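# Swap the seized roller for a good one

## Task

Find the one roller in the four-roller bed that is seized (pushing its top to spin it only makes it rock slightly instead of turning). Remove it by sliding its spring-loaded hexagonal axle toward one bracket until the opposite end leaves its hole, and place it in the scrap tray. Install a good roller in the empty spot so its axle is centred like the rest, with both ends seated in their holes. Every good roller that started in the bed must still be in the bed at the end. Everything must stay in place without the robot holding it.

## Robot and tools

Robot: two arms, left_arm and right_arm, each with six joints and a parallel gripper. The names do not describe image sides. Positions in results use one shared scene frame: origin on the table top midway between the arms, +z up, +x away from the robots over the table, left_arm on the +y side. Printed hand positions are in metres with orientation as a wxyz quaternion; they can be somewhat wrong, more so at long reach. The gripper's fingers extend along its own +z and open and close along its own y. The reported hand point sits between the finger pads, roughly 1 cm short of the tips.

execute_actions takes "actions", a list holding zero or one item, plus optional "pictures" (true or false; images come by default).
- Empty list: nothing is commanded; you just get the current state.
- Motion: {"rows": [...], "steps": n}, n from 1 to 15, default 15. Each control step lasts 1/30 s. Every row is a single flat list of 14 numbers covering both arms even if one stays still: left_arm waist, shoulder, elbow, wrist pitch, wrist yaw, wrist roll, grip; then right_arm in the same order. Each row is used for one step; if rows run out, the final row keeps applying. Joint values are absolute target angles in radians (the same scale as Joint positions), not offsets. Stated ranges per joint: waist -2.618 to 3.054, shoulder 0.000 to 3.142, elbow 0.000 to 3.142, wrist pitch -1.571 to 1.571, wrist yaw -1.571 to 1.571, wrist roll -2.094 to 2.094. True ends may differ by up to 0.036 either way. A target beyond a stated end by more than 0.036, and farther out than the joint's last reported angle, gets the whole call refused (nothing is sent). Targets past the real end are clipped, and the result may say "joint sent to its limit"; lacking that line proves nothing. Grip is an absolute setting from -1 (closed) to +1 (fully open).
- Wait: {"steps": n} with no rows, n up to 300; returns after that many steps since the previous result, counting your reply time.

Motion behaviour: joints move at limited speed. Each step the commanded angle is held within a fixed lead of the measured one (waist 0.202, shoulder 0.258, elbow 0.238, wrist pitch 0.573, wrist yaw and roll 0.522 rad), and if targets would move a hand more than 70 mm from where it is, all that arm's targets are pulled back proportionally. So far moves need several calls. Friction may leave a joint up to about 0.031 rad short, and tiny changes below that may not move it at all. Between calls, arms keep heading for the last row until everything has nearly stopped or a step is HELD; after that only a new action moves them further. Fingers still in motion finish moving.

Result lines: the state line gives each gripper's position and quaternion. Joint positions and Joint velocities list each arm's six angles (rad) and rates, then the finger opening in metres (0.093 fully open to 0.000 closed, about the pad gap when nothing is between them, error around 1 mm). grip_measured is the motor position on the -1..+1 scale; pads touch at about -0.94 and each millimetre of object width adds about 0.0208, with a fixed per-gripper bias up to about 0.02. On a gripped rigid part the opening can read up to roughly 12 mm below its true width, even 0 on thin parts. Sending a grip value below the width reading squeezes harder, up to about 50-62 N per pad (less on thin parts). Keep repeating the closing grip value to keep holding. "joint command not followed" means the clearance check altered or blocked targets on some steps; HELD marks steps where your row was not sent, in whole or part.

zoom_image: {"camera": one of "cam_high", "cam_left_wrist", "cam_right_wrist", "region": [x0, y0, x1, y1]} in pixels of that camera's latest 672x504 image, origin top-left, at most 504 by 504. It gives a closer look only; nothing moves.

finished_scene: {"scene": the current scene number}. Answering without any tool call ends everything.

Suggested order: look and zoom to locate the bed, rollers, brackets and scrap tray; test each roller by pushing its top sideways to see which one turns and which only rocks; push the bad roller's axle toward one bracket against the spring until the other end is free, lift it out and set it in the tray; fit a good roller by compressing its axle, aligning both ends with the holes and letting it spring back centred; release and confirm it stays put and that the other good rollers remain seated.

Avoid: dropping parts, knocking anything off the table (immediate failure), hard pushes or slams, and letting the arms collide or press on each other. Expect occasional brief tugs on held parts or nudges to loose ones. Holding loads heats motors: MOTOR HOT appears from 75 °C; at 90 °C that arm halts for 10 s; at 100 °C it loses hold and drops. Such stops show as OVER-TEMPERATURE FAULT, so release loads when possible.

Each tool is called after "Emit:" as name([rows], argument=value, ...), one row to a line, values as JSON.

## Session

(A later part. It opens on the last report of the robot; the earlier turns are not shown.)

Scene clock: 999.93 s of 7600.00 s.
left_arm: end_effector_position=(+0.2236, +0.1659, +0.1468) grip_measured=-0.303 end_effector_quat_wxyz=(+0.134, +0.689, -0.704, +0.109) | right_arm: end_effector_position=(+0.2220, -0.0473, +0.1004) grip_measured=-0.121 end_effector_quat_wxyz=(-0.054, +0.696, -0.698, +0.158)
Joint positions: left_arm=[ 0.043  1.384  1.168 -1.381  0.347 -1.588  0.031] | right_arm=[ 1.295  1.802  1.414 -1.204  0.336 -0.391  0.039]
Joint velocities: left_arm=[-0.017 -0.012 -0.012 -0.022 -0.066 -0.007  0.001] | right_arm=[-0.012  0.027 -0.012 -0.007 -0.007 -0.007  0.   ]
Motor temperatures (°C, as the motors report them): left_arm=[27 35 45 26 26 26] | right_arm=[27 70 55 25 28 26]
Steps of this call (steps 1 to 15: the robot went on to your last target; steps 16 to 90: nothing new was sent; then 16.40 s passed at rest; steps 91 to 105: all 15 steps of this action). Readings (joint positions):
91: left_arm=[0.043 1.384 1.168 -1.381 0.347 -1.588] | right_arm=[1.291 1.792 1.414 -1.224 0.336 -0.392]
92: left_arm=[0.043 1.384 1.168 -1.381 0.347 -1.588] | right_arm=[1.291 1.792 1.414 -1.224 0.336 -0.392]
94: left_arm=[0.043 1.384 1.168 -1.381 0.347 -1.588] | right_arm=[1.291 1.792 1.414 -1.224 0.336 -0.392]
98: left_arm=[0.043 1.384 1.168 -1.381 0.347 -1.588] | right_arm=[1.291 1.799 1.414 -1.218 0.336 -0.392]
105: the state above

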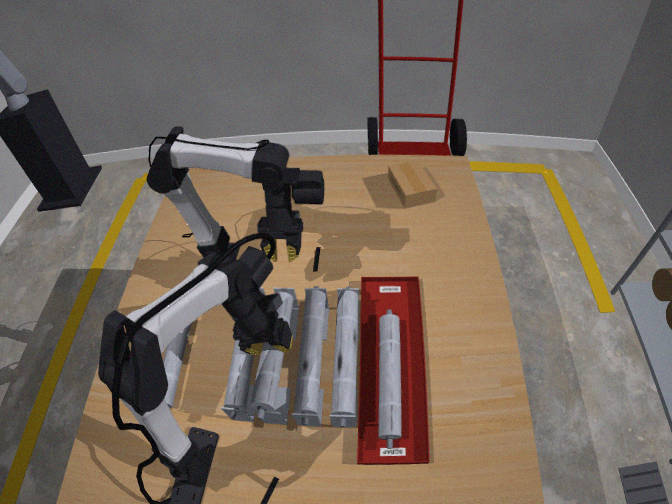

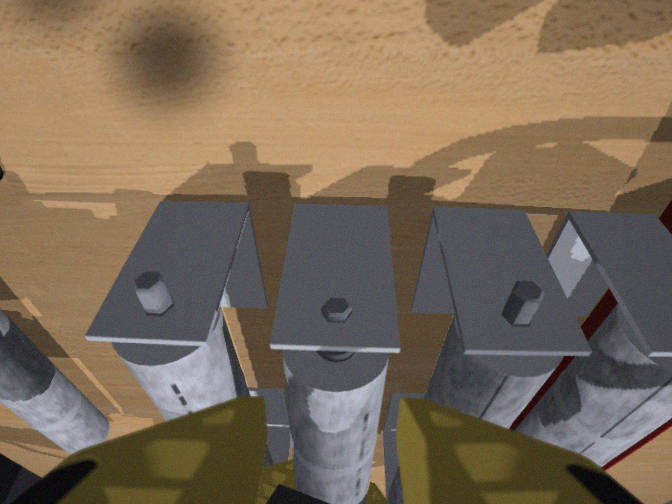

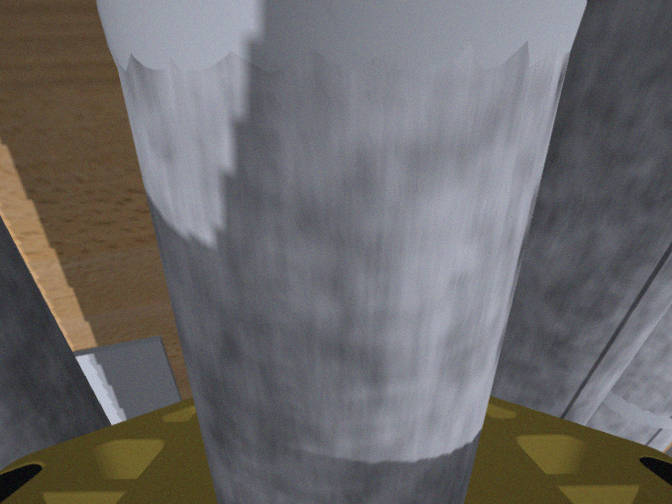

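Emit:
execute_actions([
  {"rows":[[0.05,1.376,1.185,-1.39,0.34,-1.58,-0.3,1.305,1.79,1.472,-1.195,0.375,-0.381,-0.25],[0.05,1.376,1.185,-1.39,0.34,-1.58,-0.3,1.307,1.796,1.478,-1.195,0.375,-0.379,-0.25],[0.05,1.376,1.185,-1.39,0.34,-1.58,-0.3,1.309,1.802,1.484,-1.195,0.375,-0.377,-0.25],[0.05,1.376,1.185,-1.39,0.34,-1.58,-0.3,1.311,1.808,1.49,-1.195,0.375,-0.375,-0.25],[0.05,1.376,1.185,-1.39,0.34,-1.58,-0.3,1.313,1.814,1.496,-1.195,0.375,-0.373,-0.25],[0.05,1.376,1.185,-1.39,0.34,-1.58,-0.3,1.315,1.82,1.502,-1.195,0.375,-0.371,-0.25],[0.05,1.376,1.185,-1.39,0.34,-1.58,-0.3,1.317,1.826,1.508,-1.195,0.375,-0.369,-0.25],[0.05,1.376,1.185,-1.39,0.34,-1.58,-0.3,1.318,1.832,1.514,-1.195,0.375,-0.367,-0.25],[0.05,1.376,1.185,-1.39,0.34,-1.58,-0.3,1.319,1.838,1.519,-1.195,0.375,-0.366,-0.25],[0.05,1.376,1.185,-1.39,0.34,-1.58,-0.3,1.32,1.842,1.522,-1.195,0.375,-0.366,-0.25]],"steps":15},
])

Scene clock: 1016.07 s of 7600.00 s.
left_arm: end_effector_position=(+0.2236, +0.1659, +0.1468) grip_measured=-0.303 end_effector_quat_wxyz=(+0.134, +0.689, -0.704, +0.109) | right_arm: end_effector_position=(+0.2223, -0.0344, +0.0965) grip_measured=-0.121 end_effector_quat_wxyz=(-0.054, +0.696, -0.698, +0.159)
Joint positions: left_arm=[ 0.043  1.384  1.168 -1.381  0.347 -1.588  0.031] | right_arm=[ 1.309  1.853  1.463 -1.208  0.336 -0.375  0.039]
Joint velocities: left_arm=[ 0.012  0.002 -0.007 -0.007 -0.037  0.051 -0.   ] | right_arm=[ 0.012  0.002  0.032 -0.022  0.037 -0.051  0.001]
Motor temperatures (°C, as the motors report them): left_arm=[27 35 45 26 26 26] | right_arm=[27 67 57 25 28 26]
Steps of this call (steps 1 to 15: the robot went on to your last target; steps 16 to 90: nothing new was sent; then 12.63 s passed at rest; steps 91 to 105: all 15 steps of this action). Readings (joint positions):
91: left_arm=[0.043 1.384 1.168 -1.381 0.347 -1.588] | right_arm=[1.295 1.802 1.414 -1.204 0.336 -0.391]
92: left_arm=[0.043 1.384 1.168 -1.381 0.347 -1.588] | right_arm=[1.295 1.802 1.414 -1.204 0.336 -0.391]
94: left_arm=[0.043 1.384 1.168 -1.381 0.347 -1.588] | right_arm=[1.296 1.808 1.420 -1.206 0.336 -0.389]
98: left_arm=[0.043 1.384 1.168 -1.381 0.347 -1.588] | right_arm=[1.305 1.835 1.447 -1.204 0.336 -0.383]
105: the state above

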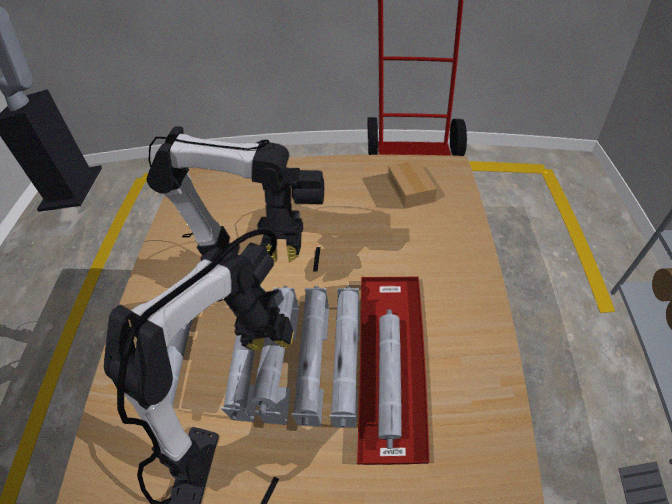

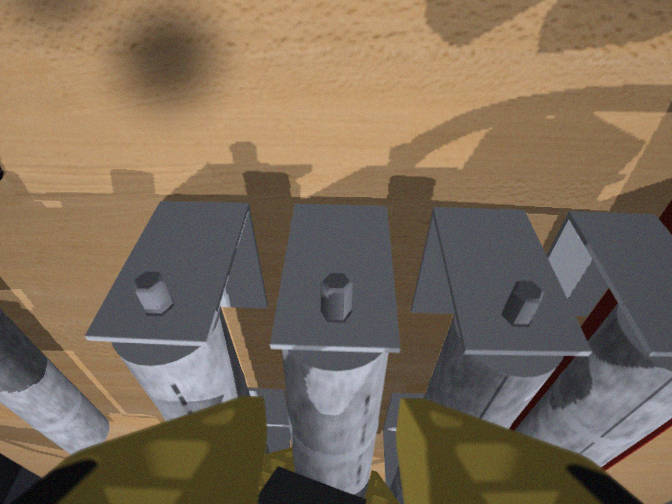

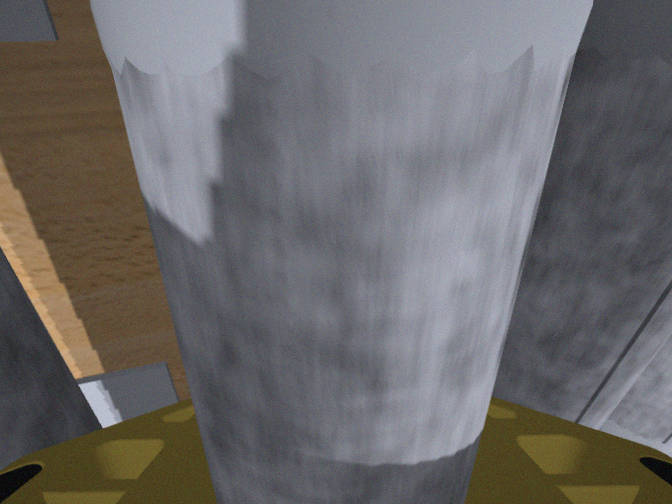

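Emit:
execute_actions(actions=[])

Scene clock: 1041.60 s of 7600.00 s.
left_arm: end_effector_position=(+0.2236, +0.1659, +0.1468) grip_measured=-0.303 end_effector_quat_wxyz=(+0.134, +0.689, -0.704, +0.109) | right_arm: end_effector_position=(+0.2223, -0.0343, +0.0967) grip_measured=-0.121 end_effector_quat_wxyz=(-0.054, +0.696, -0.698, +0.159)
Joint positions: left_arm=[ 0.043  1.384  1.168 -1.381  0.347 -1.588  0.031] | right_arm=[ 1.309  1.853  1.464 -1.209  0.336 -0.375  0.039]
Joint velocities: left_arm=[ 0.002 -0.012 -0.017  0.051  0.007 -0.022  0.   ] | right_arm=[ 0.007 -0.017 -0.012  0.007  0.037 -0.051  0.001]
Motor temperatures (°C, as the motors report them): left_arm=[27 35 45 26 26 26] | right_arm=[27 64 60 25 28 26]
Steps of this call (steps 1 to 15: the robot went on to your last target; steps 16 to 90: nothing new was sent; then 22.53 s passed at rest). Readings (joint positions):
1: left_arm=[0.043 1.384 1.168 -1.381 0.347 -1.588] | right_arm=[1.309 1.853 1.464 -1.209 0.336 -0.375]
2: left_arm=[0.043 1.384 1.168 -1.381 0.347 -1.588] | right_arm=[1.309 1.853 1.464 -1.209 0.336 -0.375]
4: left_arm=[0.043 1.384 1.168 -1.381 0.347 -1.588] | right_arm=[1.309 1.853 1.464 -1.209 0.336 -0.375]
8: left_arm=[0.043 1.384 1.168 -1.381 0.347 -1.588] | right_arm=[1.309 1.853 1.464 -1.209 0.336 -0.375]
90: the state above
All arms were judged still, so your last target was given up. Only a new action makes them travel on or press farther. Fingers that are still opening or closing keep moving.

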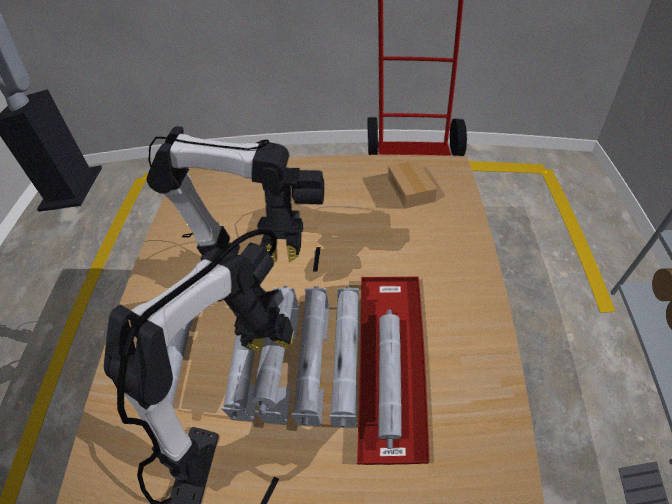

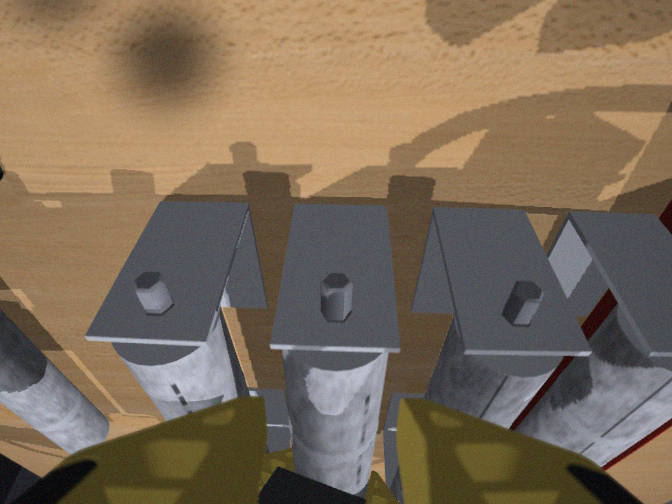

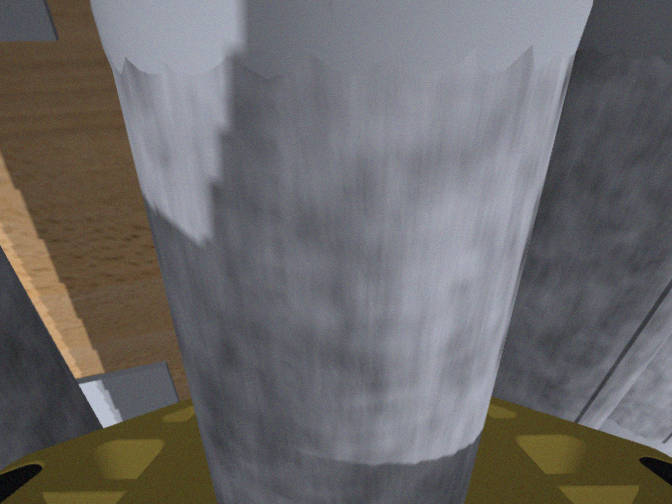

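Emit:
execute_actions([
  {"rows":[[0.05,1.376,1.185,-1.39,0.34,-1.58,-0.3,1.30,1.847,1.53,-1.22,0.34,-0.385,-0.25],[0.05,1.376,1.185,-1.39,0.34,-1.58,-0.3,1.292,1.852,1.538,-1.23,0.325,-0.392,-0.25],[0.05,1.376,1.185,-1.39,0.34,-1.58,-0.3,1.284,1.857,1.546,-1.24,0.31,-0.398,-0.25],[0.05,1.376,1.185,-1.39,0.34,-1.58,-0.3,1.276,1.862,1.554,-1.25,0.295,-0.405,-0.25],[0.05,1.376,1.185,-1.39,0.34,-1.58,-0.3,1.268,1.867,1.562,-1.26,0.28,-0.412,-0.25],[0.05,1.376,1.185,-1.39,0.34,-1.58,-0.3,1.26,1.872,1.57,-1.27,0.265,-0.418,-0.25],[0.05,1.376,1.185,-1.39,0.34,-1.58,-0.3,1.252,1.877,1.578,-1.28,0.25,-0.425,-0.25],[0.05,1.376,1.185,-1.39,0.34,-1.58,-0.3,1.244,1.882,1.586,-1.29,0.235,-0.432,-0.25],[0.05,1.376,1.185,-1.39,0.34,-1.58,-0.3,1.236,1.887,1.594,-1.30,0.22,-0.438,-0.25],[0.05,1.376,1.185,-1.39,0.34,-1.58,-0.3,1.23,1.892,1.602,-1.31,0.205,-0.444,-0.25]],"steps":15},
], pictures=false)

Emit:
execute_actions([
  {"rows":[[0.05,1.376,1.185,-1.39,0.34,-1.58,-0.3,1.223,1.897,1.61,-1.319,0.19,-0.45,-0.25],[0.05,1.376,1.185,-1.39,0.34,-1.58,-0.3,1.216,1.902,1.618,-1.328,0.175,-0.456,-0.25],[0.05,1.376,1.185,-1.39,0.34,-1.58,-0.3,1.209,1.907,1.626,-1.337,0.16,-0.462,-0.25],[0.05,1.376,1.185,-1.39,0.34,-1.58,-0.3,1.202,1.912,1.634,-1.346,0.145,-0.468,-0.25],[0.05,1.376,1.185,-1.39,0.34,-1.58,-0.3,1.195,1.917,1.642,-1.355,0.13,-0.474,-0.25],[0.05,1.376,1.185,-1.39,0.34,-1.58,-0.3,1.188,1.922,1.65,-1.364,0.115,-0.48,-0.25],[0.05,1.376,1.185,-1.39,0.34,-1.58,-0.3,1.181,1.927,1.658,-1.373,0.10,-0.486,-0.25],[0.05,1.376,1.185,-1.39,0.34,-1.58,-0.3,1.174,1.932,1.666,-1.382,0.085,-0.492,-0.25],[0.05,1.376,1.185,-1.39,0.34,-1.58,-0.3,1.168,1.937,1.672,-1.389,0.07,-0.497,-0.25],[0.05,1.376,1.185,-1.39,0.34,-1.58,-0.3,1.163,1.94,1.677,-1.394,0.055,-0.50,-0.25]],"steps":15},
])

Scene clock: 1071.87 s of 7600.00 s.
left_arm: end_effector_position=(+0.2236, +0.1659, +0.1468) grip_measured=-0.303 end_effector_quat_wxyz=(+0.134, +0.689, -0.704, +0.109) | right_arm: end_effector_position=(+0.2228, -0.0346, +0.0964) grip_measured=-0.122 end_effector_quat_wxyz=(+0.000, +0.702, -0.705, +0.103)
Joint positions: left_arm=[ 0.043  1.384  1.168 -1.381  0.347 -1.588  0.031] | right_arm=[ 1.24   1.9    1.548 -1.287  0.195 -0.44   0.039]
Joint velocities: left_arm=[-0.002  0.012  0.007 -0.022 -0.007 -0.051 -0.001] | right_arm=[-0.022 -0.002  0.022 -0.037 -0.022  0.007 -0.   ]
Motor temperatures (°C, as the motors report them): left_arm=[27 35 45 26 26 26] | right_arm=[27 63 62 25 28 26]
Steps of this call (steps 1 to 90: nothing new was sent; then 26.77 s passed at rest; steps 91 to 105: all 15 steps of this action). Readings (joint positions):
91: left_arm=[0.043 1.384 1.168 -1.381 0.347 -1.588] | right_arm=[1.309 1.853 1.464 -1.210 0.334 -0.375]
92: left_arm=[0.043 1.384 1.168 -1.381 0.347 -1.588] | right_arm=[1.307 1.854 1.468 -1.215 0.327 -0.375]
94: left_arm=[0.043 1.384 1.168 -1.381 0.347 -1.588] | right_arm=[1.298 1.862 1.483 -1.229 0.309 -0.382]
98: left_arm=[0.043 1.384 1.168 -1.381 0.347 -1.588] | right_arm=[1.270 1.882 1.516 -1.259 0.256 -0.409]
105: the state above

Scene clock: 1072.37 s of 7600.00 s.
left_arm: end_effector_position=(+0.2236, +0.1659, +0.1468) grip_measured=-0.303 end_effector_quat_wxyz=(+0.134, +0.689, -0.704, +0.109) | right_arm: end_effector_position=(+0.2226, -0.0346, +0.0956) grip_measured=-0.122 end_effector_quat_wxyz=(+0.049, +0.701, -0.710, +0.045)
Joint positions: left_arm=[ 0.043  1.384  1.168 -1.381  0.347 -1.588  0.031] | right_arm=[ 1.174  1.952  1.622 -1.36   0.06  -0.502  0.039]
Joint velocities: left_arm=[ 0.007  0.007  0.002  0.037  0.007 -0.007 -0.   ] | right_arm=[-0.037 -0.012  0.017 -0.066 -0.037  0.022  0.   ]
Motor temperatures (°C, as the motors report them): left_arm=[27 35 45 26 26 26] | right_arm=[27 63 62 25 28 26]
Steps of this call (steps 1 to 15: all 15 steps of this action). Readings (joint positions):
1: left_arm=[0.043 1.384 1.168 -1.381 0.347 -1.588] | right_arm=[1.238 1.901 1.549 -1.289 0.192 -0.440]
2: left_arm=[0.043 1.384 1.168 -1.381 0.347 -1.588] | right_arm=[1.236 1.904 1.554 -1.294 0.186 -0.442]
4: left_arm=[0.043 1.384 1.168 -1.381 0.347 -1.588] | right_arm=[1.226 1.912 1.567 -1.307 0.167 -0.451]
8: left_arm=[0.043 1.384 1.168 -1.381 0.347 -1.588] | right_arm=[1.200 1.933 1.598 -1.335 0.117 -0.477]
15: the state above

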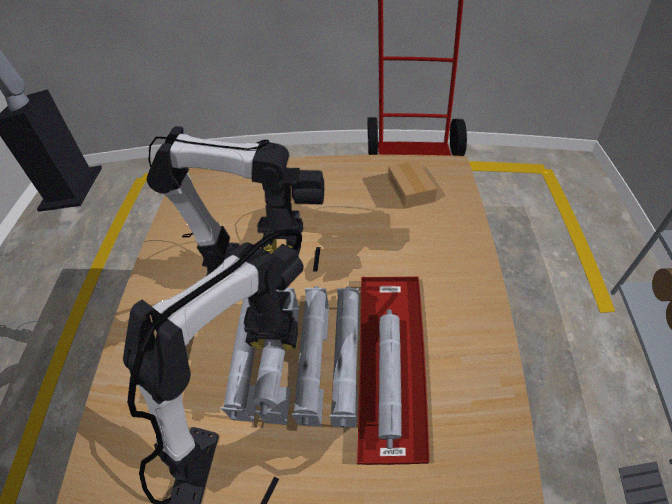

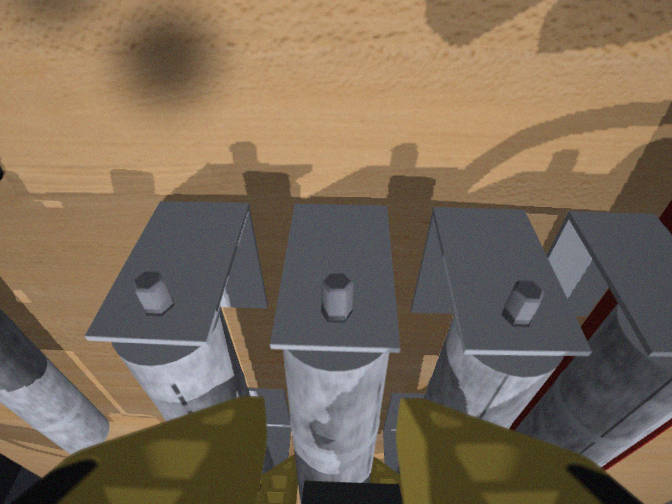

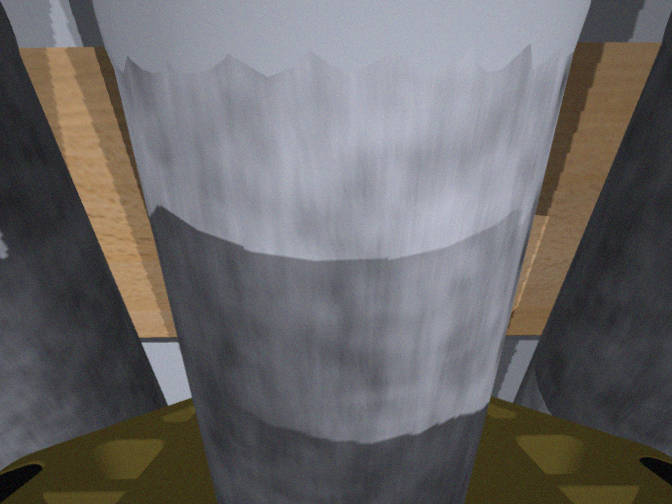

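Emit:
execute_actions([
  {"rows":[[0.05,1.376,1.14,-1.345,0.34,-1.58,-0.3,1.163,1.94,1.677,-1.394,0.055,-0.50,-0.25],[0.05,1.376,1.11,-1.31,0.34,-1.58,-0.3,1.163,1.94,1.677,-1.394,0.055,-0.50,-0.25],[0.05,1.376,1.08,-1.275,0.34,-1.58,-0.3,1.163,1.94,1.677,-1.394,0.055,-0.50,-0.25],[0.05,1.376,1.05,-1.24,0.34,-1.58,-0.3,1.163,1.94,1.677,-1.394,0.055,-0.50,-0.25],[0.05,1.376,1.02,-1.205,0.34,-1.58,-0.3,1.163,1.94,1.677,-1.394,0.055,-0.50,-0.25],[0.05,1.376,0.99,-1.17,0.34,-1.58,-0.3,1.163,1.94,1.677,-1.394,0.055,-0.50,-0.25],[0.05,1.376,0.96,-1.135,0.34,-1.58,-0.3,1.163,1.94,1.677,-1.394,0.055,-0.50,-0.25],[0.05,1.376,0.93,-1.10,0.34,-1.58,-0.3,1.163,1.94,1.677,-1.394,0.055,-0.50,-0.25],[0.05,1.376,0.90,-1.065,0.34,-1.58,-0.3,1.163,1.94,1.677,-1.394,0.055,-0.50,-0.25],[0.05,1.376,0.875,-1.04,0.34,-1.58,-0.3,1.163,1.94,1.677,-1.394,0.055,-0.50,-0.25],[0.05,1.376,0.855,-1.025,0.34,-1.58,-0.3,1.163,1.94,1.677,-1.394,0.055,-0.50,-0.25]],"steps":15},
], pictures=false)

Emit:
execute_actions([
  {"rows":[[0.03,1.376,0.855,-1.024,0.34,-1.60,-0.3,1.163,1.94,1.677,-1.394,0.055,-0.50,-0.25],[0.015,1.376,0.855,-1.023,0.338,-1.615,-0.3,1.163,1.94,1.677,-1.394,0.055,-0.50,-0.25],[0.005,1.376,0.855,-1.022,0.336,-1.627,-0.3,1.163,1.94,1.677,-1.394,0.055,-0.50,-0.25],[-0.005,1.376,0.855,-1.022,0.335,-1.637,-0.3,1.163,1.94,1.677,-1.394,0.055,-0.50,-0.25]],"steps":15},
])

Scene clock: 1090.23 s of 7600.00 s.
left_arm: end_effector_position=(+0.2110, +0.1664, +0.0717) grip_measured=-0.303 end_effector_quat_wxyz=(+0.138, +0.690, -0.703, +0.105) | right_arm: end_effector_position=(+0.2224, -0.0346, +0.0958) grip_measured=-0.122 end_effector_quat_wxyz=(+0.050, +0.701, -0.710, +0.044)
Joint positions: left_arm=[ 0.043  1.382  0.866 -1.091  0.347 -1.588  0.031] | right_arm=[ 1.173  1.952  1.623 -1.361  0.057 -0.502  0.039]
Joint velocities: left_arm=[ 0.012  0.012 -0.002  0.271 -0.007  0.037 -0.001] | right_arm=[ 0.012 -0.027  0.012  0.022  0.007  0.007  0.001]
Motor temperatures (°C, as the motors report them): left_arm=[27 35 45 26 26 26] | right_arm=[27 64 62 25 27 26]
Steps of this call (steps 1 to 15: the robot went on to your last target; steps 16 to 90: nothing new was sent; then 14.37 s passed at rest; steps 91 to 105: all 15 steps of this action). Readings (joint positions):
91: left_arm=[0.043 1.384 1.167 -1.378 0.347 -1.588] | right_arm=[1.173 1.952 1.623 -1.361 0.057 -0.502]
92: left_arm=[0.043 1.384 1.161 -1.368 0.347 -1.588] | right_arm=[1.173 1.952 1.623 -1.361 0.057 -0.502]
94: left_arm=[0.043 1.382 1.123 -1.329 0.347 -1.588] | right_arm=[1.173 1.952 1.623 -1.361 0.057 -0.502]
98: left_arm=[0.043 1.382 0.999 -1.226 0.347 -1.588] | right_arm=[1.173 1.952 1.623 -1.361 0.057 -0.502]
105: the state above

Scene clock: 1090.73 s of 7600.00 s.
left_arm: end_effector_position=(+0.2213, +0.1578, +0.0715) grip_measured=-0.303 end_effector_quat_wxyz=(+0.123, +0.686, -0.707, +0.120) | right_arm: end_effector_position=(+0.2224, -0.0346, +0.0958) grip_measured=-0.122 end_effector_quat_wxyz=(+0.050, +0.701, -0.710, +0.044)
Joint positions: left_arm=[ 0.004  1.382  0.866 -1.035  0.345 -1.625  0.031] | right_arm=[ 1.173  1.952  1.623 -1.361  0.057 -0.502  0.039]
Joint velocities: left_arm=[-0.007 -0.017 -0.007 -0.051 -0.051 -0.037  0.001] | right_arm=[-0.012 -0.012  0.027  0.066  0.081  0.007 -0.001]
Motor temperatures (°C, as the motors report them): left_arm=[27 35 45 26 26 26] | right_arm=[27 64 62 25 27 26]
Steps of this call (steps 1 to 15: all 15 steps of this action). Readings (joint positions):
1: left_arm=[0.043 1.382 0.866 -1.080 0.347 -1.588] | right_arm=[1.173 1.952 1.623 -1.361 0.057 -0.502]
2: left_arm=[0.040 1.382 0.866 -1.069 0.346 -1.591] | right_arm=[1.173 1.952 1.623 -1.361 0.057 -0.502]
4: left_arm=[0.023 1.382 0.866 -1.054 0.345 -1.602] | right_arm=[1.173 1.952 1.623 -1.361 0.057 -0.502]
8: left_arm=[0.004 1.382 0.866 -1.041 0.345 -1.617] | right_arm=[1.173 1.952 1.623 -1.361 0.057 -0.502]
15: the state above

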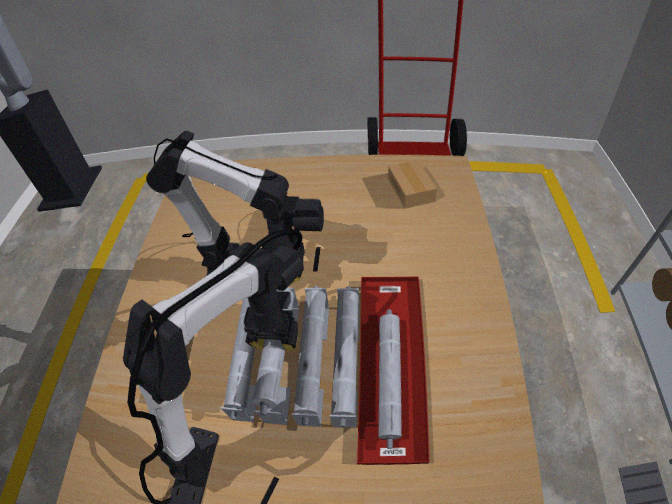

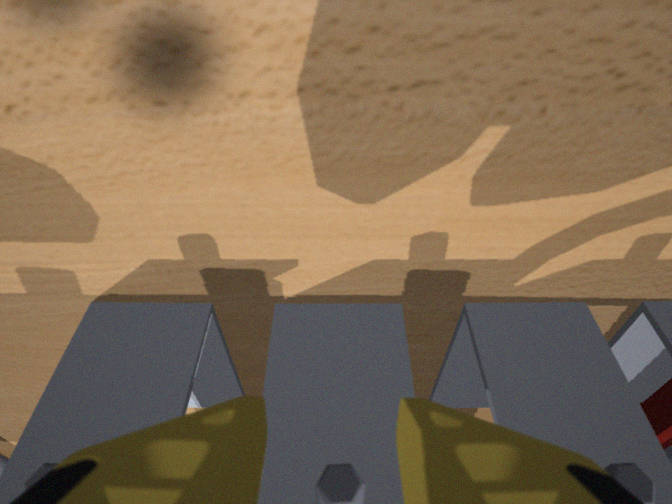

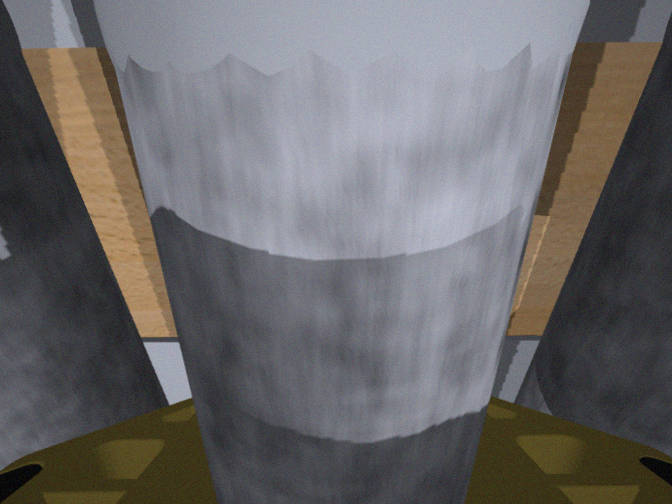

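Emit:
execute_actions([
  {"rows":[[-0.02,1.38,0.86,-1.016,0.336,-1.655,-0.3,1.163,1.94,1.677,-1.394,0.055,-0.50,-0.25],[-0.035,1.383,0.864,-1.01,0.337,-1.672,-0.3,1.163,1.94,1.677,-1.394,0.055,-0.50,-0.25],[-0.05,1.386,0.868,-1.004,0.338,-1.689,-0.3,1.163,1.94,1.677,-1.394,0.055,-0.50,-0.25],[-0.065,1.389,0.872,-0.998,0.338,-1.706,-0.3,1.163,1.94,1.677,-1.394,0.055,-0.50,-0.25],[-0.08,1.392,0.876,-0.992,0.339,-1.723,-0.3,1.163,1.94,1.677,-1.394,0.055,-0.50,-0.25],[-0.095,1.394,0.878,-0.986,0.34,-1.74,-0.3,1.163,1.94,1.677,-1.394,0.055,-0.50,-0.25],[-0.11,1.396,0.88,-0.98,0.34,-1.757,-0.3,1.163,1.94,1.677,-1.394,0.055,-0.50,-0.25],[-0.12,1.397,0.88,-0.977,0.34,-1.768,-0.3,1.163,1.94,1.677,-1.394,0.055,-0.50,-0.25],[-0.13,1.398,0.88,-0.975,0.34,-1.778,-0.3,1.163,1.94,1.677,-1.394,0.055,-0.50,-0.25]],"steps":15},
])

Scene clock: 1102.47 s of 7600.00 s.
left_arm: end_effector_position=(+0.2204, +0.1299, +0.0719) grip_measured=-0.303 end_effector_quat_wxyz=(+0.124, +0.684, -0.708, +0.121) | right_arm: end_effector_position=(+0.2224, -0.0346, +0.0958) grip_measured=-0.122 end_effector_quat_wxyz=(+0.050, +0.701, -0.710, +0.044)
Joint positions: left_arm=[-0.122  1.382  0.866 -0.99   0.343 -1.756  0.031] | right_arm=[ 1.173  1.952  1.623 -1.361  0.057 -0.502  0.039]
Joint velocities: left_arm=[ 0.007 -0.027 -0.007  0.037 -0.007 -0.081  0.   ] | right_arm=[-0.017  0.017 -0.007  0.037 -0.037 -0.022 -0.001]
Motor temperatures (°C, as the motors report them): left_arm=[27 35 44 27 26 26] | right_arm=[27 64 63 25 27 26]
Steps of this call (steps 1 to 15: the robot went on to your last target; steps 16 to 90: nothing new was sent; then 8.23 s passed at rest; steps 91 to 105: all 15 steps of this action). Readings (joint positions):
91: left_arm=[0.002 1.382 0.866 -1.033 0.344 -1.631] | right_arm=[1.173 1.952 1.623 -1.361 0.057 -0.502]
92: left_arm=[-0.005 1.382 0.866 -1.031 0.344 -1.637] | right_arm=[1.173 1.952 1.623 -1.361 0.057 -0.502]
94: left_arm=[-0.030 1.382 0.866 -1.025 0.343 -1.654] | right_arm=[1.173 1.952 1.623 -1.361 0.057 -0.502]
98: left_arm=[-0.091 1.382 0.866 -1.007 0.343 -1.704] | right_arm=[1.173 1.952 1.623 -1.361 0.057 -0.502]
105: the state above

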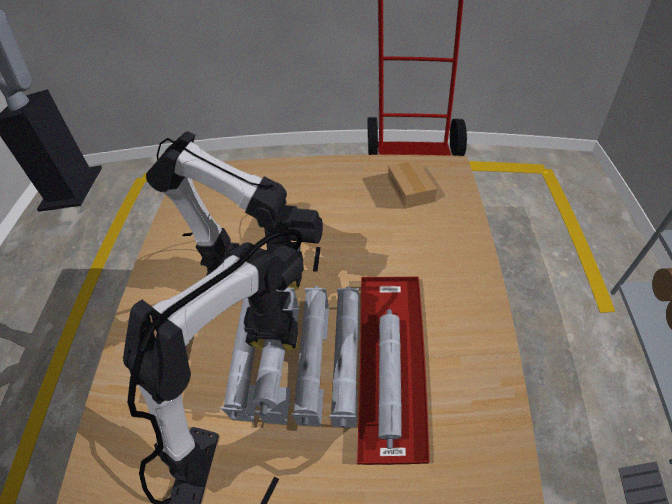

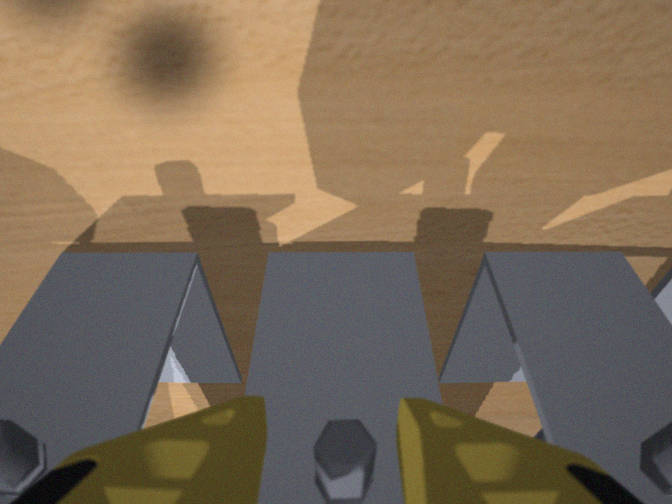

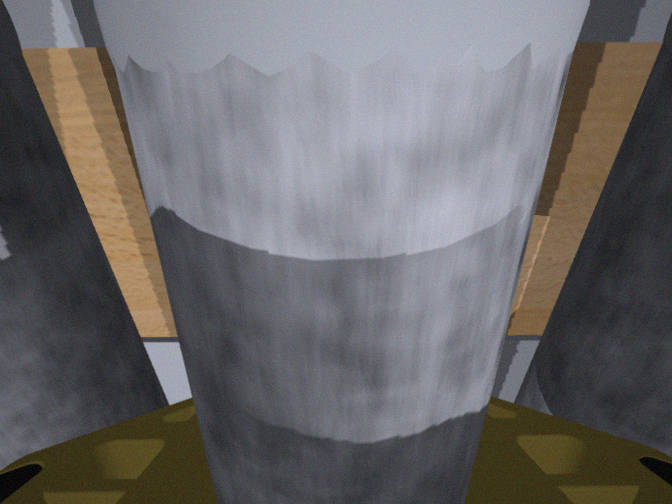

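Nudge +x slightly and close.

Emit:
execute_actions([
  {"rows":[[-0.13,1.405,0.885,-0.968,0.34,-1.778,-0.4,1.163,1.94,1.677,-1.394,0.055,-0.50,-0.25],[-0.13,1.405,0.885,-0.966,0.34,-1.778,-0.45,1.163,1.94,1.677,-1.394,0.055,-0.50,-0.25],[-0.13,1.405,0.885,-0.966,0.34,-1.778,-0.5,1.163,1.94,1.677,-1.394,0.055,-0.50,-0.25],[-0.13,1.405,0.885,-0.966,0.34,-1.778,-0.55,1.163,1.94,1.677,-1.394,0.055,-0.50,-0.25],[-0.13,1.405,0.885,-0.966,0.34,-1.778,-0.6,1.163,1.94,1.677,-1.394,0.055,-0.50,-0.25],[-0.13,1.405,0.885,-0.966,0.34,-1.778,-0.65,1.163,1.94,1.677,-1.394,0.055,-0.50,-0.25],[-0.13,1.405,0.885,-0.966,0.34,-1.778,-0.7,1.163,1.94,1.677,-1.394,0.055,-0.50,-0.25],[-0.13,1.405,0.885,-0.966,0.34,-1.778,-0.76,1.163,1.94,1.677,-1.394,0.055,-0.50,-0.25],[-0.13,1.405,0.885,-0.966,0.34,-1.778,-0.82,1.163,1.94,1.677,-1.394,0.055,-0.50,-0.25],[-0.13,1.405,0.885,-0.966,0.34,-1.778,-0.9,1.163,1.94,1.677,-1.394,0.055,-0.50,-0.25],[-0.13,1.405,0.885,-0.966,0.34,-1.778,-1,1.163,1.94,1.677,-1.394,0.055,-0.50,-0.25]],"steps":15},
], pictures=false)

Emit:
execute_actions([
  {"rows":[[-0.13,1.40,0.88,-0.97,0.34,-1.778,-1,1.163,1.94,1.677,-1.394,0.055,-0.50,-0.25],[-0.115,1.399,0.877,-0.978,0.32,-1.766,-1,1.163,1.94,1.677,-1.394,0.055,-0.50,-0.25],[-0.10,1.398,0.875,-0.985,0.30,-1.755,-1,1.163,1.94,1.677,-1.394,0.055,-0.50,-0.25],[-0.085,1.397,0.872,-0.993,0.28,-1.743,-1,1.163,1.94,1.677,-1.394,0.055,-0.50,-0.25],[-0.07,1.396,0.87,-1.0,0.255,-1.732,-1,1.163,1.94,1.677,-1.394,0.055,-0.50,-0.25],[-0.055,1.395,0.867,-1.008,0.235,-1.72,-1,1.163,1.94,1.677,-1.394,0.055,-0.50,-0.25],[-0.04,1.394,0.865,-1.015,0.21,-1.709,-1,1.163,1.94,1.677,-1.394,0.055,-0.50,-0.25],[-0.025,1.393,0.862,-1.023,0.19,-1.697,-1,1.163,1.94,1.677,-1.394,0.055,-0.50,-0.25],[-0.01,1.392,0.86,-1.03,0.165,-1.686,-1,1.163,1.94,1.677,-1.394,0.055,-0.50,-0.25],[0.005,1.392,0.857,-1.038,0.145,-1.674,-1,1.163,1.94,1.677,-1.394,0.055,-0.50,-0.25],[0.02,1.391,0.855,-1.045,0.12,-1.663,-1,1.163,1.94,1.677,-1.394,0.055,-0.50,-0.25],[0.035,1.39,0.852,-1.053,0.10,-1.651,-1,1.163,1.94,1.677,-1.394,0.055,-0.50,-0.25],[0.05,1.39,0.85,-1.06,0.08,-1.64,-1,1.163,1.94,1.677,-1.394,0.055,-0.50,-0.25]],"steps":15},
], pictures=false)

Emit:
execute_actions([
  {"steps":15},
])

Scene clock: 1143.67 s of 7600.00 s.
left_arm: end_effector_position=(+0.2231, +0.1294, +0.0696) grip_measured=-0.872 end_effector_quat_wxyz=(+0.124, +0.689, -0.703, +0.121) | right_arm: end_effector_position=(+0.2223, -0.0346, +0.0958) grip_measured=-0.122 end_effector_quat_wxyz=(+0.050, +0.701, -0.710, +0.043)
Joint positions: left_arm=[-0.122  1.394  0.866 -0.976  0.343 -1.77   0.003] | right_arm=[ 1.173  1.952  1.623 -1.361  0.057 -0.502  0.039]
Joint velocities: left_arm=[-0.002 -0.002  0.012 -0.022 -0.007  0.022 -0.   ] | right_arm=[-0.007 -0.007 -0.002  0.007  0.022 -0.051 -0.001]
Motor temperatures (°C, as the motors report them): left_arm=[27 34 45 27 26 26] | right_arm=[27 64 63 25 27 26]
Steps of this call (steps 1 to 30: the robot went on to your last target; steps 31 to 90: nothing new was sent; then 37.70 s passed at rest; steps 91 to 105: all 15 steps of this action). Readings (joint positions):
91: left_arm=[-0.122 1.383 0.866 -0.986 0.343 -1.769] | right_arm=[1.173 1.952 1.623 -1.361 0.057 -0.502]
92: left_arm=[-0.122 1.386 0.866 -0.985 0.343 -1.769] | right_arm=[1.173 1.952 1.623 -1.361 0.057 -0.502]
94: left_arm=[-0.122 1.391 0.866 -0.982 0.343 -1.769] | right_arm=[1.173 1.952 1.623 -1.361 0.057 -0.502]
98: left_arm=[-0.122 1.394 0.866 -0.976 0.343 -1.769] | right_arm=[1.173 1.952 1.623 -1.361 0.057 -0.502]
105: the state above

Scene clock: 1144.17 s of 7600.00 s.
left_arm: end_effector_position=(+0.2236, +0.1525, +0.0670) grip_measured=-0.872 end_effector_quat_wxyz=(+0.123, +0.693, -0.700, +0.118) | right_arm: end_effector_position=(+0.2224, -0.0347, +0.0942) grip_measured=-0.122 end_effector_quat_wxyz=(+0.052, +0.701, -0.710, +0.044)
Joint positions: left_arm=[-0.021  1.396  0.858 -1.004  0.342 -1.673  0.003] | right_arm=[ 1.173  1.957  1.623 -1.361  0.056 -0.502  0.039]
Joint velocities: left_arm=[ 0.071 -0.007 -0.032 -0.037  0.11   0.125 -0.   ] | right_arm=[-0.012  0.022  0.007 -0.037 -0.139 -0.007  0.001]
Motor temperatures (°C, as the motors report them): left_arm=[27 34 45 27 26 26] | right_arm=[27 64 63 25 27 26]
Steps of this call (steps 1 to 15: all 15 steps of this action). Readings (joint positions):
1: left_arm=[-0.122 1.394 0.866 -0.976 0.343 -1.770] | right_arm=[1.173 1.952 1.623 -1.361 0.057 -0.502]
2: left_arm=[-0.122 1.394 0.866 -0.976 0.342 -1.770] | right_arm=[1.173 1.952 1.623 -1.361 0.057 -0.502]
4: left_arm=[-0.117 1.394 0.866 -0.977 0.340 -1.767] | right_arm=[1.173 1.952 1.623 -1.361 0.057 -0.502]
8: left_arm=[-0.085 1.395 0.866 -0.990 0.335 -1.740] | right_arm=[1.173 1.952 1.623 -1.361 0.057 -0.502]
15: the state above

Scene clock: 1144.67 s of 7600.00 s.
left_arm: end_effector_position=(+0.2236, +0.1524, +0.0670) grip_measured=-0.872 end_effector_quat_wxyz=(+0.124, +0.688, -0.705, +0.121) | right_arm: end_effector_position=(+0.2223, -0.0347, +0.0941) grip_measured=-0.122 end_effector_quat_wxyz=(+0.052, +0.701, -0.710, +0.043)
Joint positions: left_arm=[-0.017  1.396  0.857 -1.003  0.348 -1.655  0.003] | right_arm=[ 1.172  1.957  1.623 -1.361  0.054 -0.503  0.039]
Joint velocities: left_arm=[-0.002 -0.002 -0.002  0.022 -0.022 -0.037 -0.   ] | right_arm=[-0.017 -0.017  0.017 -0.022 -0.037  0.037  0.   ]
Motor temperatures (°C, as the motors report them): left_arm=[27 34 45 27 27 26] | right_arm=[27 64 63 25 27 26]
Steps of this call (steps 1 to 15: the robot went on to your last target). Readings (joint positions):
1: left_arm=[-0.020 1.396 0.858 -1.004 0.344 -1.669] | right_arm=[1.172 1.957 1.623 -1.361 0.055 -0.503]
2: left_arm=[-0.019 1.396 0.857 -1.004 0.346 -1.665] | right_arm=[1.172 1.957 1.623 -1.361 0.054 -0.503]
4: left_arm=[-0.018 1.396 0.857 -1.004 0.347 -1.660] | right_arm=[1.172 1.957 1.623 -1.361 0.054 -0.503]
8: left_arm=[-0.017 1.396 0.857 -1.003 0.348 -1.656] | right_arm=[1.172 1.957 1.623 -1.361 0.054 -0.503]
15: the state above

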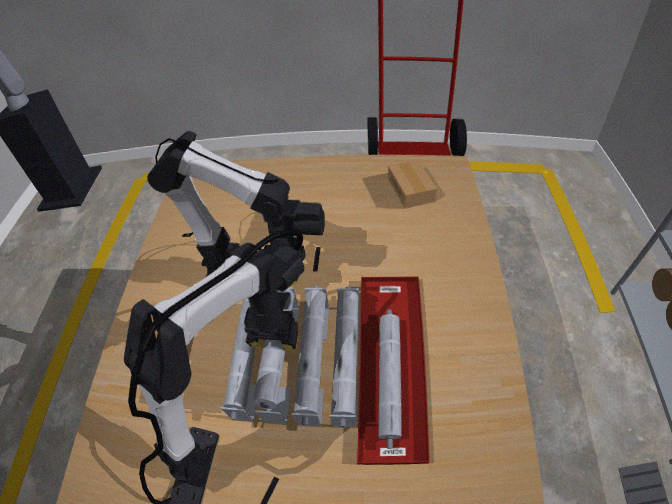

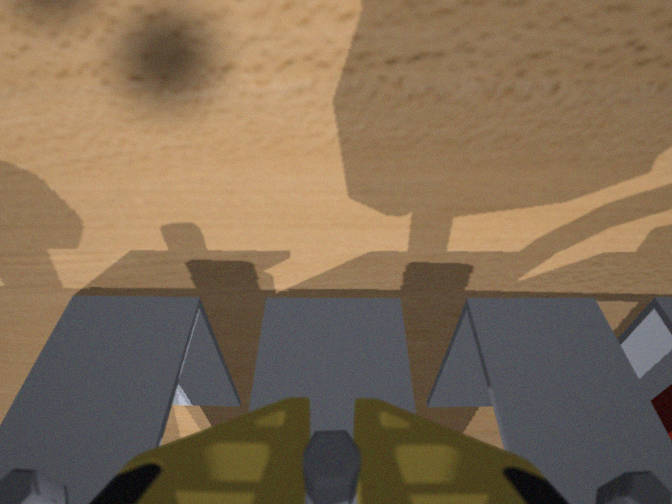

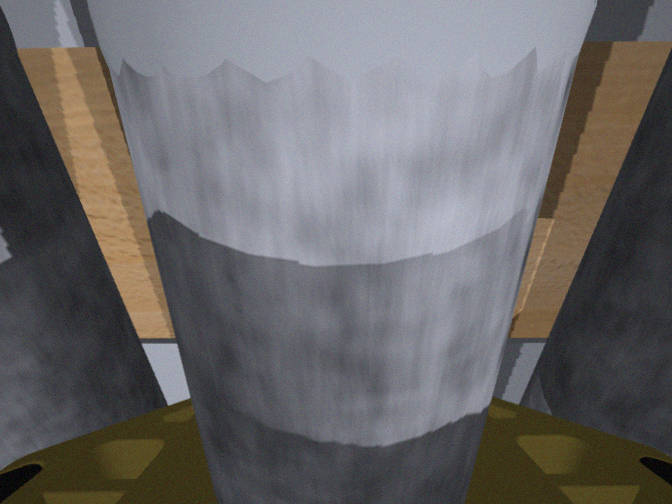

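Emit:
execute_actions([
  {"rows":[[0.05,1.39,0.86,-1.062,0.08,-1.64,-1,1.162,1.915,1.64,-1.38,0.05,-0.505,-0.25],[0.05,1.39,0.865,-1.064,0.08,-1.64,-1,1.161,1.9,1.622,-1.365,0.047,-0.51,-0.25],[0.05,1.39,0.868,-1.066,0.08,-1.64,-1,1.159,1.892,1.606,-1.346,0.043,-0.512,-0.25],[0.05,1.39,0.87,-1.068,0.08,-1.64,-1,1.157,1.884,1.591,-1.327,0.039,-0.513,-0.25],[0.05,1.39,0.872,-1.07,0.08,-1.64,-1,1.155,1.876,1.575,-1.307,0.035,-0.515,-0.25],[0.05,1.39,0.874,-1.072,0.08,-1.64,-1,1.153,1.868,1.56,-1.288,0.031,-0.516,-0.25],[0.05,1.39,0.876,-1.074,0.08,-1.64,-1,1.151,1.86,1.545,-1.269,0.027,-0.518,-0.25],[0.05,1.39,0.878,-1.076,0.08,-1.64,-1,1.149,1.852,1.529,-1.25,0.023,-0.519,-0.25],[0.05,1.39,0.88,-1.078,0.08,-1.64,-1,1.148,1.848,1.522,-1.24,0.021,-0.52,-0.25]],"steps":15},
], pictures=false)

Emit:
execute_actions([
  {"rows":[[0.05,1.39,0.882,-1.079,0.08,-1.64,-1,1.147,1.842,1.511,-1.226,0.018,-0.521,-0.25],[0.05,1.39,0.883,-1.08,0.08,-1.64,-1,1.146,1.836,1.5,-1.212,0.015,-0.522,-0.25],[0.05,1.39,0.884,-1.081,0.08,-1.64,-1,1.144,1.83,1.489,-1.198,0.012,-0.523,-0.25],[0.05,1.39,0.885,-1.082,0.08,-1.64,-1,1.143,1.824,1.478,-1.184,0.009,-0.524,-0.25],[0.05,1.39,0.886,-1.083,0.08,-1.64,-1,1.142,1.818,1.467,-1.17,0.006,-0.525,-0.25],[0.05,1.39,0.887,-1.084,0.08,-1.64,-1,1.141,1.812,1.456,-1.156,0.003,-0.526,-0.25],[0.05,1.39,0.888,-1.085,0.08,-1.64,-1,1.139,1.806,1.445,-1.142,0.0,-0.527,-0.25],[0.05,1.39,0.889,-1.085,0.08,-1.64,-1,1.138,1.801,1.435,-1.13,-0.002,-0.528,-0.25],[0.05,1.39,0.89,-1.085,0.08,-1.64,-1,1.137,1.796,1.426,-1.12,-0.004,-0.529,-0.25]],"steps":15},
])

Emit:
zoom_image(camera="cam_high", region=[210, 355, 340, 440])

Scene clock: 1174.50 s of 7600.00 s.
left_arm: end_effector_position=(+0.2235, +0.1530, +0.0684) grip_measured=-0.872 end_effector_quat_wxyz=(+0.127, +0.688, -0.704, +0.122) | right_arm: end_effector_position=(+0.2220, -0.0345, +0.0852) grip_measured=-0.122 end_effector_quat_wxyz=(+0.026, +0.701, -0.712, +0.020)
Joint positions: left_arm=[-0.012  1.396  0.862 -1.012  0.352 -1.651  0.003] | right_arm=[ 1.158  1.902  1.518 -1.248  0.024 -0.517  0.039]
Joint velocities: left_arm=[-0.017 -0.007  0.002 -0.022  0.022 -0.022 -0.001] | right_arm=[-0.007 -0.002  0.007 -0.066  0.051 -0.066 -0.001]
Motor temperatures (°C, as the motors report them): left_arm=[30 34 44 27 40 26] | right_arm=[27 65 64 25 27 26]
Steps of this call (steps 1 to 15: the robot went on to your last target; steps 16 to 90: nothing new was sent; then 26.33 s passed at rest; steps 91 to 105: all 15 steps of this action). Readings (joint positions):
91: left_arm=[-0.017 1.396 0.857 -1.003 0.348 -1.654] | right_arm=[1.172 1.957 1.623 -1.361 0.053 -0.503]
92: left_arm=[-0.017 1.396 0.857 -1.003 0.348 -1.654] | right_arm=[1.171 1.957 1.623 -1.361 0.052 -0.503]
94: left_arm=[-0.017 1.396 0.857 -1.004 0.348 -1.654] | right_arm=[1.169 1.949 1.609 -1.347 0.049 -0.505]
98: left_arm=[-0.013 1.396 0.858 -1.006 0.352 -1.653] | right_arm=[1.163 1.918 1.554 -1.289 0.034 -0.509]
105: the state above

Scene clock: 1175.00 s of 7600.00 s.
left_arm: end_effector_position=(+0.2234, +0.1535, +0.0702) grip_measured=-0.872 end_effector_quat_wxyz=(+0.126, +0.688, -0.704, +0.120) | right_arm: end_effector_position=(+0.2224, -0.0339, +0.0770) grip_measured=-0.122 end_effector_quat_wxyz=(-0.001, +0.702, -0.713, +0.001)
Joint positions: left_arm=[-0.012  1.396  0.87  -1.024  0.349 -1.65   0.003] | right_arm=[ 1.148  1.852  1.421 -1.138  0.003 -0.529  0.039]
Joint velocities: left_arm=[-0.002 -0.017  0.002 -0.022  0.007 -0.11   0.   ] | right_arm=[-0.007 -0.002 -0.002 -0.022 -0.066 -0.007  0.   ]
Motor temperatures (°C, as the motors report them): left_arm=[30 34 44 27 40 26] | right_arm=[27 66 64 25 27 26]
Steps of this call (steps 1 to 15: all 15 steps of this action). Readings (joint positions):
1: left_arm=[-0.012 1.396 0.862 -1.012 0.352 -1.651] | right_arm=[1.158 1.900 1.516 -1.246 0.024 -0.518]
2: left_arm=[-0.012 1.396 0.862 -1.012 0.352 -1.651] | right_arm=[1.157 1.897 1.511 -1.240 0.023 -0.519]
4: left_arm=[-0.012 1.396 0.863 -1.014 0.352 -1.651] | right_arm=[1.156 1.886 1.493 -1.221 0.020 -0.519]
8: left_arm=[-0.012 1.396 0.868 -1.019 0.350 -1.650] | right_arm=[1.152 1.865 1.450 -1.173 0.010 -0.521]
15: the state above

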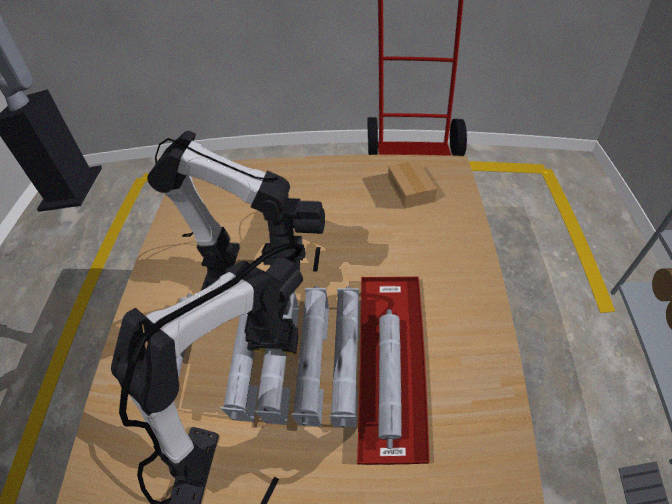

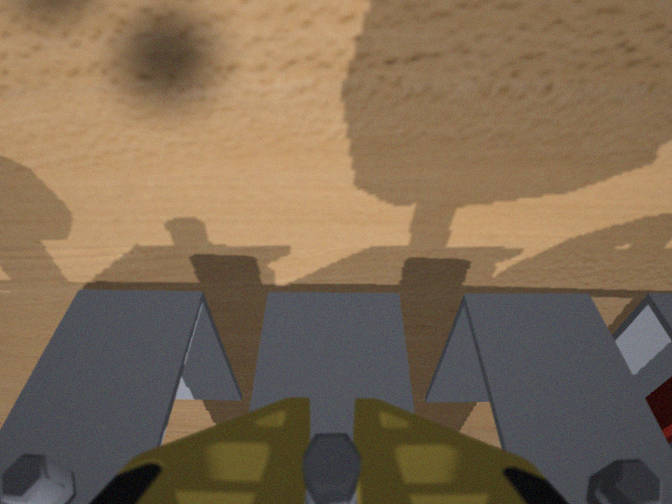

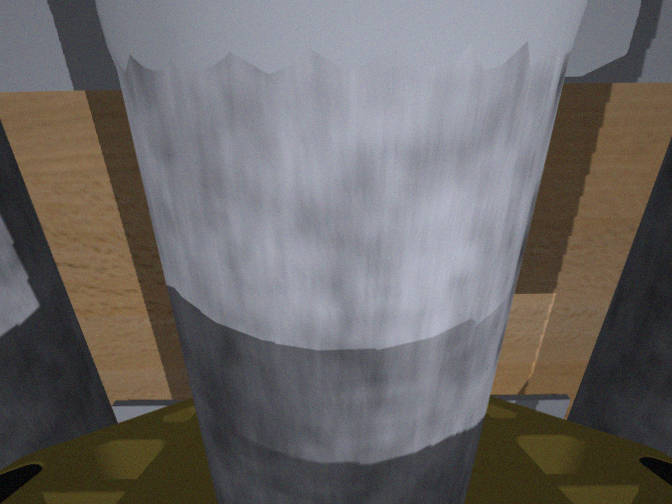

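Region (210, 355, 340, 440) of cam_high's 672x504 image, scaled by 3.877, with more detail than that image has; it fills the top 330 rows of this view, and the rest is white.

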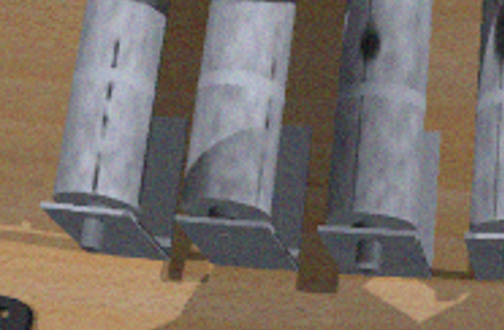

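Ease left back.

Emit:
execute_actions([
  {"rows":[[0.03,1.39,0.89,-1.07,0.11,-1.66,-1,1.137,1.796,1.426,-1.12,-0.004,-0.529,-0.25],[0.015,1.39,0.889,-1.06,0.135,-1.67,-1,1.137,1.796,1.426,-1.12,-0.004,-0.529,-0.25],[0.0,1.39,0.888,-1.05,0.16,-1.68,-1,1.137,1.796,1.426,-1.12,-0.004,-0.529,-0.25],[-0.015,1.39,0.887,-1.04,0.18,-1.69,-1,1.137,1.796,1.426,-1.12,-0.004,-0.529,-0.25],[-0.03,1.39,0.886,-1.03,0.2,-1.70,-1,1.137,1.796,1.426,-1.12,-0.004,-0.529,-0.25],[-0.045,1.39,0.885,-1.022,0.22,-1.71,-1,1.137,1.796,1.426,-1.12,-0.004,-0.529,-0.25],[-0.06,1.39,0.884,-1.014,0.24,-1.722,-1,1.137,1.796,1.426,-1.12,-0.004,-0.529,-0.25],[-0.075,1.39,0.883,-1.006,0.26,-1.734,-1,1.137,1.796,1.426,-1.12,-0.004,-0.529,-0.25]],"steps":15},
], pictures=false)

Scene clock: 1187.20 s of 7600.00 s.
left_arm: end_effector_position=(+0.2231, +0.1487, +0.0698) grip_measured=-0.872 end_effector_quat_wxyz=(+0.110, +0.694, -0.703, +0.104) | right_arm: end_effector_position=(+0.2226, -0.0339, +0.0769) grip_measured=-0.122 end_effector_quat_wxyz=(-0.002, +0.702, -0.712, +0.001)
Joint positions: left_arm=[-0.067  1.392  0.876 -1.017  0.302 -1.717  0.003] | right_arm=[ 1.147  1.852  1.421 -1.137  0.003 -0.53   0.039]
Joint velocities: left_arm=[-0.002 -0.017 -0.002  0.022 -0.066 -0.095 -0.   ] | right_arm=[ 0.007 -0.002 -0.017 -0.007 -0.037 -0.007 -0.   ]
Motor temperatures (°C, as the motors report them): left_arm=[30 34 44 27 42 26] | right_arm=[27 69 61 25 27 26]
Steps of this call (steps 1 to 15: the robot went on to your last target; steps 16 to 90: nothing new was sent; then 8.70 s passed at rest; steps 91 to 105: all 15 steps of this action). Readings (joint positions):
91: left_arm=[-0.012 1.396 0.871 -1.024 0.349 -1.651] | right_arm=[1.147 1.852 1.421 -1.137 0.003 -0.530]
92: left_arm=[-0.013 1.396 0.871 -1.024 0.350 -1.653] | right_arm=[1.147 1.852 1.421 -1.137 0.003 -0.530]
94: left_arm=[-0.020 1.396 0.871 -1.022 0.345 -1.661] | right_arm=[1.147 1.852 1.421 -1.137 0.003 -0.530]
98: left_arm=[-0.051 1.396 0.874 -1.018 0.325 -1.690] | right_arm=[1.147 1.852 1.421 -1.137 0.003 -0.530]
105: the state above


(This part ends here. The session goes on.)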